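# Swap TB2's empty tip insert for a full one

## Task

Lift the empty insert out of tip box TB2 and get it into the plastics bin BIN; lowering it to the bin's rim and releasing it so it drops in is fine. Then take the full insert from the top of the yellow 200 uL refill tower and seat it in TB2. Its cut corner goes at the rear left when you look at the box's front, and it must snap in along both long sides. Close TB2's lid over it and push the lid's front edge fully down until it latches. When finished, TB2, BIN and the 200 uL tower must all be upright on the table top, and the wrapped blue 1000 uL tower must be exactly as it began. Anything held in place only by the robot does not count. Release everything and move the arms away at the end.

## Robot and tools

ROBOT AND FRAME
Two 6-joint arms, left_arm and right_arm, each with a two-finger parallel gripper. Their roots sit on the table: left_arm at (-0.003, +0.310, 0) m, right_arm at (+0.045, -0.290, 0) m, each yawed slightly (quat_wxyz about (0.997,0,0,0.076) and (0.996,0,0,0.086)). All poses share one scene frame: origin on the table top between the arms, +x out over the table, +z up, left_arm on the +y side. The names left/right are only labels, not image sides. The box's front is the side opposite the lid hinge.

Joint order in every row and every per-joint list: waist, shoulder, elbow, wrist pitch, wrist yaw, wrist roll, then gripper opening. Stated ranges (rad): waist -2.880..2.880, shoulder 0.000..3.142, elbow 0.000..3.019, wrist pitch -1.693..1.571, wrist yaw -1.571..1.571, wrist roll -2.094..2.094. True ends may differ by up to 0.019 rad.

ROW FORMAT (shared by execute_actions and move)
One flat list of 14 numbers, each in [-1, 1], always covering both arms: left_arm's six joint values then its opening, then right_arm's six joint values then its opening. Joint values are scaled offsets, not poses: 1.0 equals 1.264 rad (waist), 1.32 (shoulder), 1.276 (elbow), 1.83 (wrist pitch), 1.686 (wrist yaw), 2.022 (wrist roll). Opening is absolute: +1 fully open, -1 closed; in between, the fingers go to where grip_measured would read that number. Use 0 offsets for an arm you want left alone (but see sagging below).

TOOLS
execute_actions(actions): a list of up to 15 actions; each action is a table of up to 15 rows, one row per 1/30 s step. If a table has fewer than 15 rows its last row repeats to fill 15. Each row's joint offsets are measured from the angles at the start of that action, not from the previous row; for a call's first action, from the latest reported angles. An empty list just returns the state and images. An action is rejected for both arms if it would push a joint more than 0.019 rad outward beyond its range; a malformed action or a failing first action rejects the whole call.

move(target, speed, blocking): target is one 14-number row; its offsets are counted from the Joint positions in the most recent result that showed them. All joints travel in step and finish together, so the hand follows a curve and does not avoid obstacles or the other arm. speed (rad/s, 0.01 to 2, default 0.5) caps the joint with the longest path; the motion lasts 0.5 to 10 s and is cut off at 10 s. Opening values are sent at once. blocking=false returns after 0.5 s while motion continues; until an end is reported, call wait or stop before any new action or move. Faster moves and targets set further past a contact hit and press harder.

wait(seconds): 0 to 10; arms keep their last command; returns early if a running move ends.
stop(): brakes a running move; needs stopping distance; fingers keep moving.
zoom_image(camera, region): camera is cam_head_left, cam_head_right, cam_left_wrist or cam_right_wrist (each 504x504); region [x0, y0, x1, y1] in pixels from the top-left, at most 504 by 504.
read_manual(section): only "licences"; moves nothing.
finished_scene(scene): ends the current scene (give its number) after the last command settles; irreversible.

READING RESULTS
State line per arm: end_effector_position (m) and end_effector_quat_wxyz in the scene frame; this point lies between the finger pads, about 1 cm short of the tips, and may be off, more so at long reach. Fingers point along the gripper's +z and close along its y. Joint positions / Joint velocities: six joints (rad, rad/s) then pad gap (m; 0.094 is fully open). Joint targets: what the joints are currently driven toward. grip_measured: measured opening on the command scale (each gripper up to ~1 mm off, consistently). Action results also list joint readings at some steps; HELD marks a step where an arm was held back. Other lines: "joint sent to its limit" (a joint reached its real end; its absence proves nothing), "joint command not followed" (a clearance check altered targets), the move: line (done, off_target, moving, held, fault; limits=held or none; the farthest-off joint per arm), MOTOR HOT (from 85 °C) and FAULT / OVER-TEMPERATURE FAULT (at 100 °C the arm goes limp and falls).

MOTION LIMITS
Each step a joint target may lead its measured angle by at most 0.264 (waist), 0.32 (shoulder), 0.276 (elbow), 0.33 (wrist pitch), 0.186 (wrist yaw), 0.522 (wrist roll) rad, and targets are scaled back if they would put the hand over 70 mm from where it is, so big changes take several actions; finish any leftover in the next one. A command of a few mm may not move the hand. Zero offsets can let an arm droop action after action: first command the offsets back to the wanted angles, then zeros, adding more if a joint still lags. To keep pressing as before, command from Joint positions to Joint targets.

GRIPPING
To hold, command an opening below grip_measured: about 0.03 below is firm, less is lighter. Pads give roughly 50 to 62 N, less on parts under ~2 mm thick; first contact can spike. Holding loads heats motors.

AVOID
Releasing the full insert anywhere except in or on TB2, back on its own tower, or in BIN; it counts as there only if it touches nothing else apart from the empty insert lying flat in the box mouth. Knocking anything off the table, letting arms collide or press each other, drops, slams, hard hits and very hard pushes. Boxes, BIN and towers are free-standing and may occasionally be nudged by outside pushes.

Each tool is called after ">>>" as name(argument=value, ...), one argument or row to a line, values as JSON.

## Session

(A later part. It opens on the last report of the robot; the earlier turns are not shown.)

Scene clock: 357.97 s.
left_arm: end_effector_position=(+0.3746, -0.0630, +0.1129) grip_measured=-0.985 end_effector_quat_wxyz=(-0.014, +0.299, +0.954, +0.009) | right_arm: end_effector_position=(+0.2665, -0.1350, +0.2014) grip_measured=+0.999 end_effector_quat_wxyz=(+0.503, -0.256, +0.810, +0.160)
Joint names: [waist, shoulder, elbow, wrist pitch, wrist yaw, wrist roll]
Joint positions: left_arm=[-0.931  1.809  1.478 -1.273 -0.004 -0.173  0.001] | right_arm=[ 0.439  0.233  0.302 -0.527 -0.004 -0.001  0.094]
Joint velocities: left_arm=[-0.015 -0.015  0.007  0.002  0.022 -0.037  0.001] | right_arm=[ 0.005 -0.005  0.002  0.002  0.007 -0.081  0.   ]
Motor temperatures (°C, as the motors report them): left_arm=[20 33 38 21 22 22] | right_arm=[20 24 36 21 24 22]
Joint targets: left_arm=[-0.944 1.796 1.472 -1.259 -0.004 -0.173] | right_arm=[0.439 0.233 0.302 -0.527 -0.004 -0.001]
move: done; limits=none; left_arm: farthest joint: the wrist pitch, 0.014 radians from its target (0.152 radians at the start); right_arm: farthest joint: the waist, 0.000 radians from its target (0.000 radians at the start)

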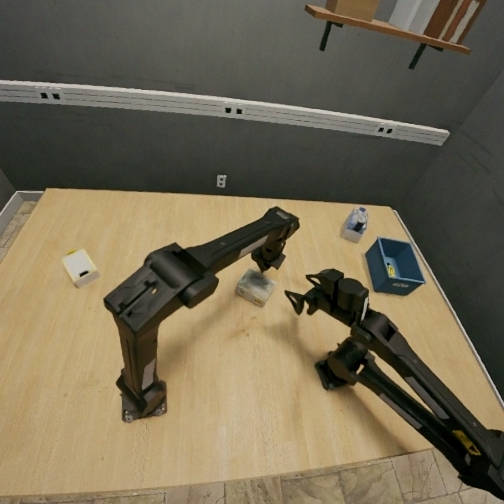

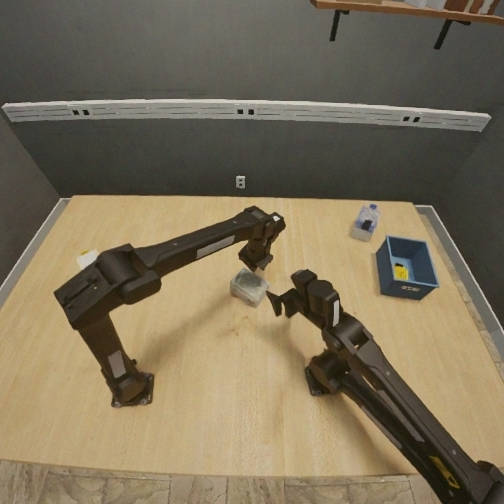

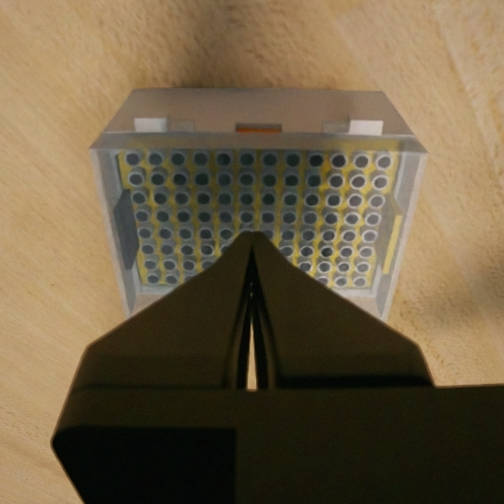

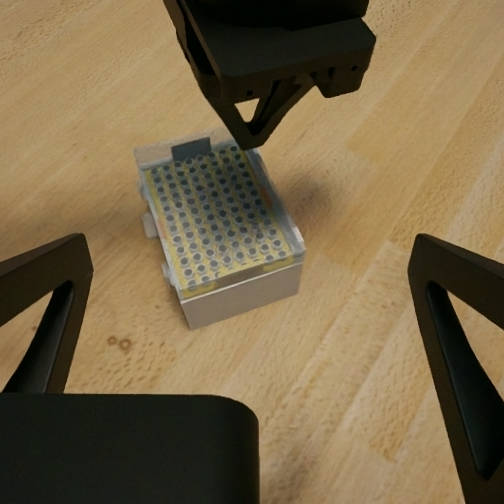

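>>> move(
  target=[-0.0285,-0.135,-0.207,0.094,0,-0.01,0.3, 0,0,0,0,0,0,1],
  speed=0.3,
)

Scene clock: 362.57 s.
left_arm: end_effector_position=(+0.3255, -0.0304, +0.1011) grip_measured=+0.298 end_effector_quat_wxyz=(+0.015, +0.305, +0.952, -0.006) | right_arm: end_effector_position=(+0.2665, -0.1350, +0.2014) grip_measured=+0.999 end_effector_quat_wxyz=(+0.503, -0.256, +0.810, +0.160)
Joint names: [waist, shoulder, elbow, wrist pitch, wrist yaw, wrist roll]
Joint positions: left_arm=[-0.955  1.641  1.219 -1.115 -0.004 -0.183  0.061] | right_arm=[ 0.439  0.233  0.302 -0.527 -0.004 -0.001  0.094]
Joint velocities: left_arm=[-0.024  0.005  0.012  0.002  0.007  0.022 -0.001] | right_arm=[-0.005 -0.005 -0.012 -0.002 -0.051 -0.007  0.   ]
Motor temperatures (°C, as the motors report them): left_arm=[20 33 37 21 22 22] | right_arm=[20 24 36 21 24 22]
Joint targets: left_arm=[-0.967 1.630 1.214 -1.101 -0.004 -0.193] | right_arm=[0.439 0.233 0.302 -0.527 -0.004 -0.001]
move: done; limits=none; left_arm: farthest joint: the wrist pitch, 0.014 radians from its target (0.172 radians at the start); right_arm: farthest joint: the waist, 0.000 radians from its target (0.000 radians at the start)

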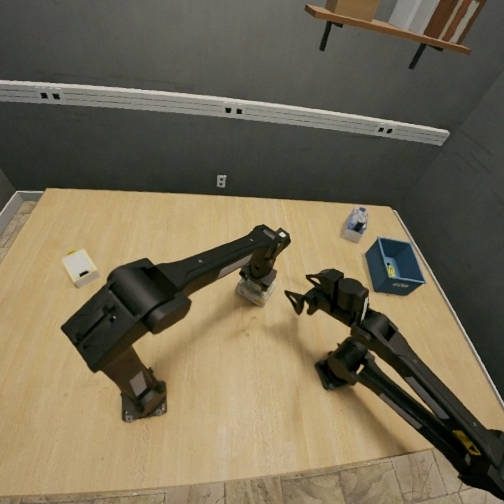

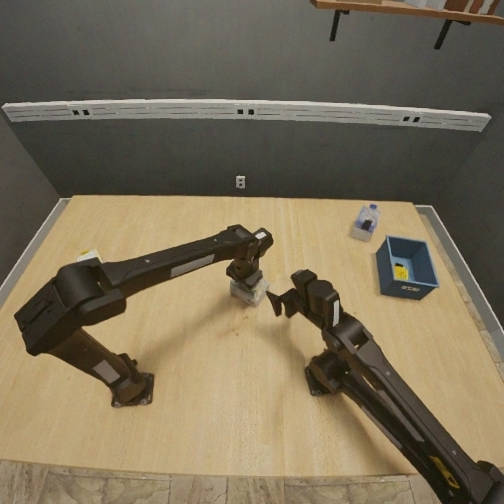

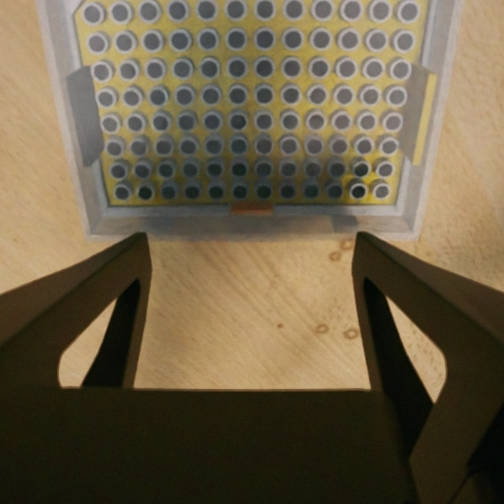

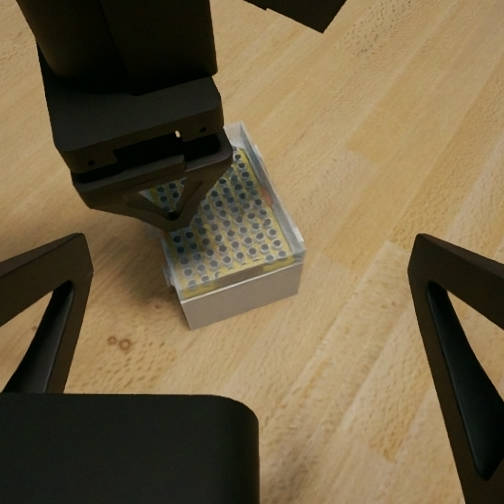

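>>> move(
  target=[0,0.08,-0.004,0,0,0,0.3, 0,0,0,0,0,0,1],
  speed=0.08,
)

>>> zoom_image(
  camera="cam_right_wrist",
  region=[140, 190, 320, 340],
)

Scene clock: 366.83 s.
left_arm: end_effector_position=(+0.3235, -0.0286, +0.0735) grip_measured=+0.298 end_effector_quat_wxyz=(-0.012, +0.305, +0.952, +0.008) | right_arm: end_effector_position=(+0.2665, -0.1350, +0.2014) grip_measured=+0.999 end_effector_quat_wxyz=(+0.503, -0.256, +0.810, +0.160)
Joint names: [waist, shoulder, elbow, wrist pitch, wrist yaw, wrist roll]
Joint positions: left_arm=[-0.955  1.703  1.219 -1.115 -0.002 -0.183  0.061] | right_arm=[ 0.439  0.233  0.302 -0.527 -0.004 -0.001  0.094]
Joint velocities: left_arm=[ 0.005  0.005  0.007 -0.017  0.007  0.095 -0.   ] | right_arm=[-0.024 -0.015 -0.002 -0.012 -0.007 -0.066 -0.   ]
Motor temperatures (°C, as the motors report them): left_arm=[20 33 36 21 22 22] | right_arm=[20 24 36 21 24 22]
Joint targets: left_arm=[-0.955 1.747 1.213 -1.115 -0.004 -0.183] | right_arm=[0.439 0.233 0.302 -0.527 -0.004 -0.001]
move: off_target (left_arm); limits=none; left_arm: farthest joint: the shoulder, 0.044 radians from its target (0.105 radians at the start); right_arm: farthest joint: the waist, 0.000 radians from its target (0.000 radians at the start)

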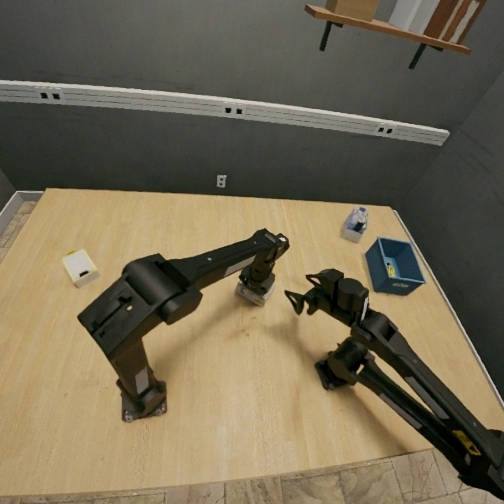

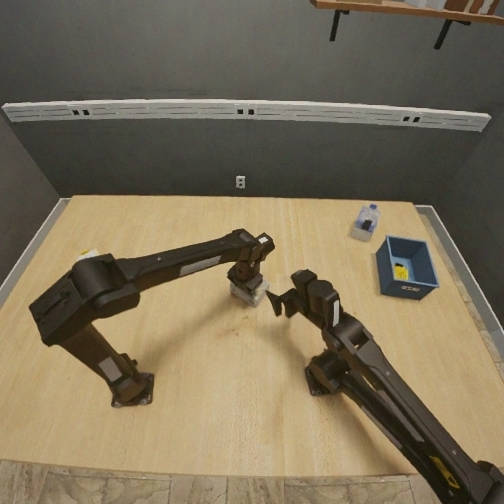

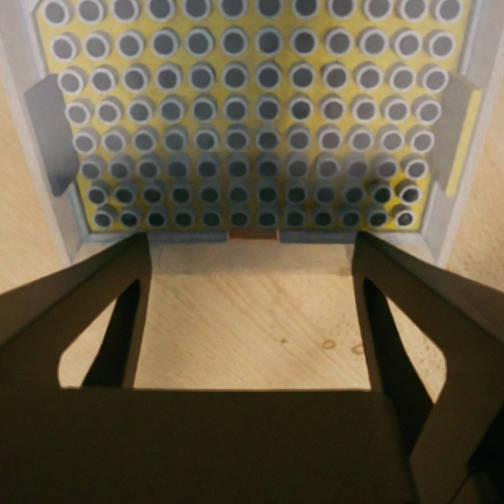

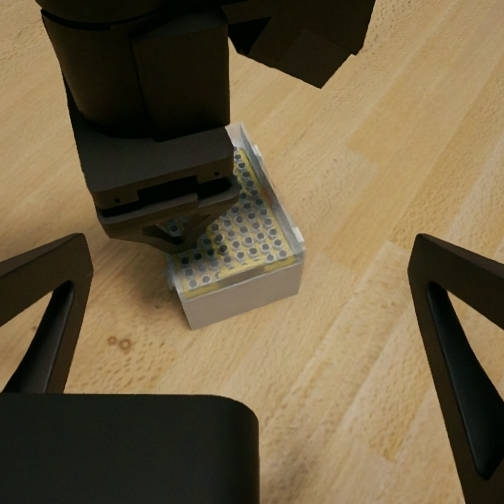

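Region (140, 190, 320, 340) of cam_right_wrist's 504x504 image, scaled by 2.800, with more detail than that image has.

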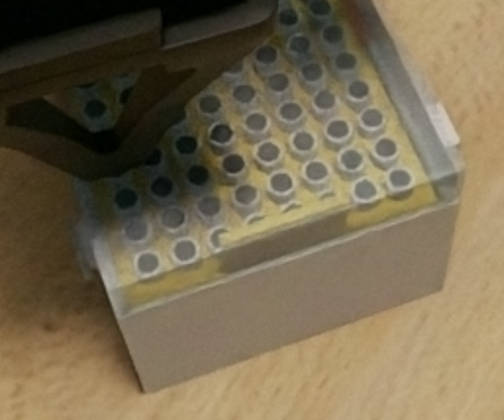

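>>> move(
  target=[0.05,-0.45,-0.2,0.0,0,0,1, 0,0,0,0,0,0,1],
  speed=0.5,
)

>>> zoom_image(
  camera="cam_right_wrist",
  region=[110, 110, 340, 340],
)

>>> zoom_image(
  camera="cam_head_right",
  region=[215, 250, 285, 320],
)

Scene clock: 371.40 s.
left_arm: end_effector_position=(+0.2659, +0.0585, +0.2161) grip_measured=+1.000 end_effector_quat_wxyz=(+0.145, +0.277, +0.947, -0.071) | right_arm: end_effector_position=(+0.2665, -0.1350, +0.2014) grip_measured=+0.999 end_effector_quat_wxyz=(+0.503, -0.256, +0.810, +0.160)
Joint names: [waist, shoulder, elbow, wrist pitch, wrist yaw, wrist roll]
Joint positions: left_arm=[-0.904  1.1    0.969 -1.115 -0.004 -0.183  0.094] | right_arm=[ 0.439  0.233  0.302 -0.527 -0.004 -0.001  0.094]
Joint velocities: left_arm=[ 0.015 -0.015 -0.017  0.007  0.022 -0.022  0.   ] | right_arm=[ 0.015 -0.005 -0.002  0.007  0.037 -0.007  0.   ]
Motor temperatures (°C, as the motors report them): left_arm=[20 33 36 21 22 22] | right_arm=[20 23 36 21 24 22]
Joint targets: left_arm=[-0.892 1.108 0.963 -1.115 -0.002 -0.183] | right_arm=[0.439 0.233 0.302 -0.527 -0.004 -0.001]
move: done; limits=none; left_arm: farthest joint: the waist, 0.013 radians from its target (0.064 radians at the start); right_arm: farthest joint: the waist, 0.000 radians from its target (0.000 radians at the start)

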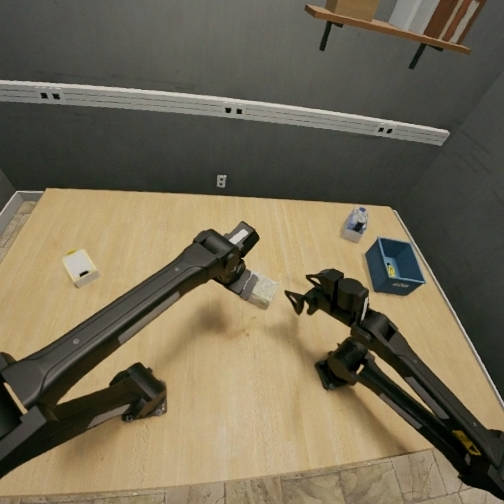

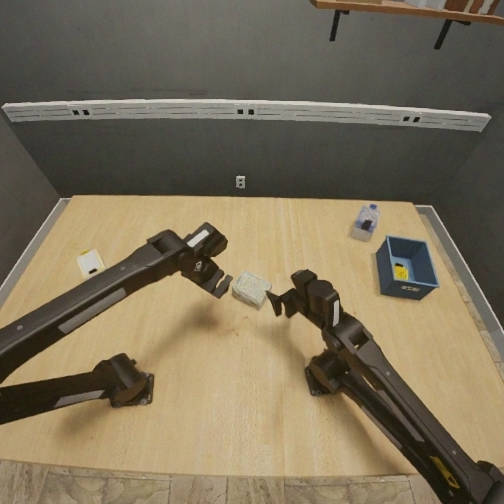

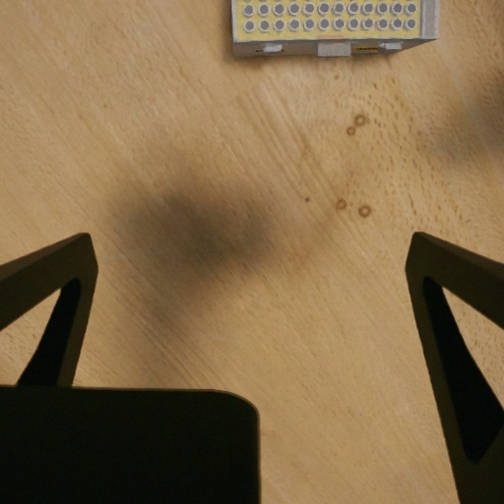

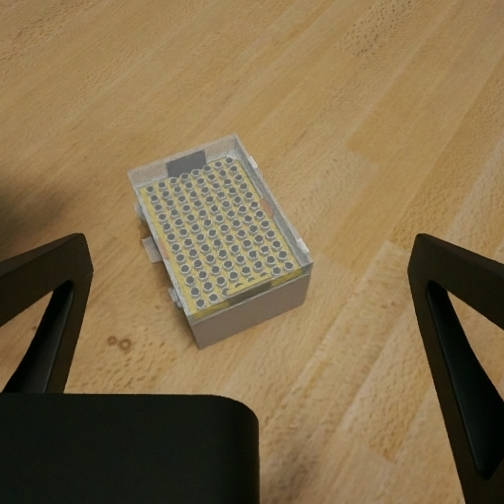

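Region (110, 110, 340, 340) of cam_right_wrist's 504x504 image, scaled by 2.191, with more detail than that image has.

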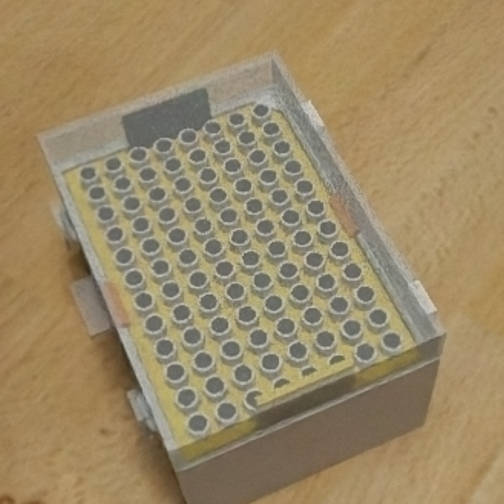

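Region (215, 250, 285, 320) of cam_head_right's 504x504 image, scaled by 7.200, with more detail than that image has.

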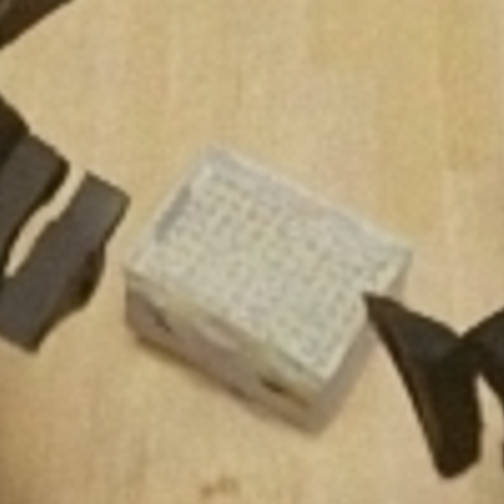

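>>> finished_scene(
  scene=1,
)

The scene is finished: the task was done.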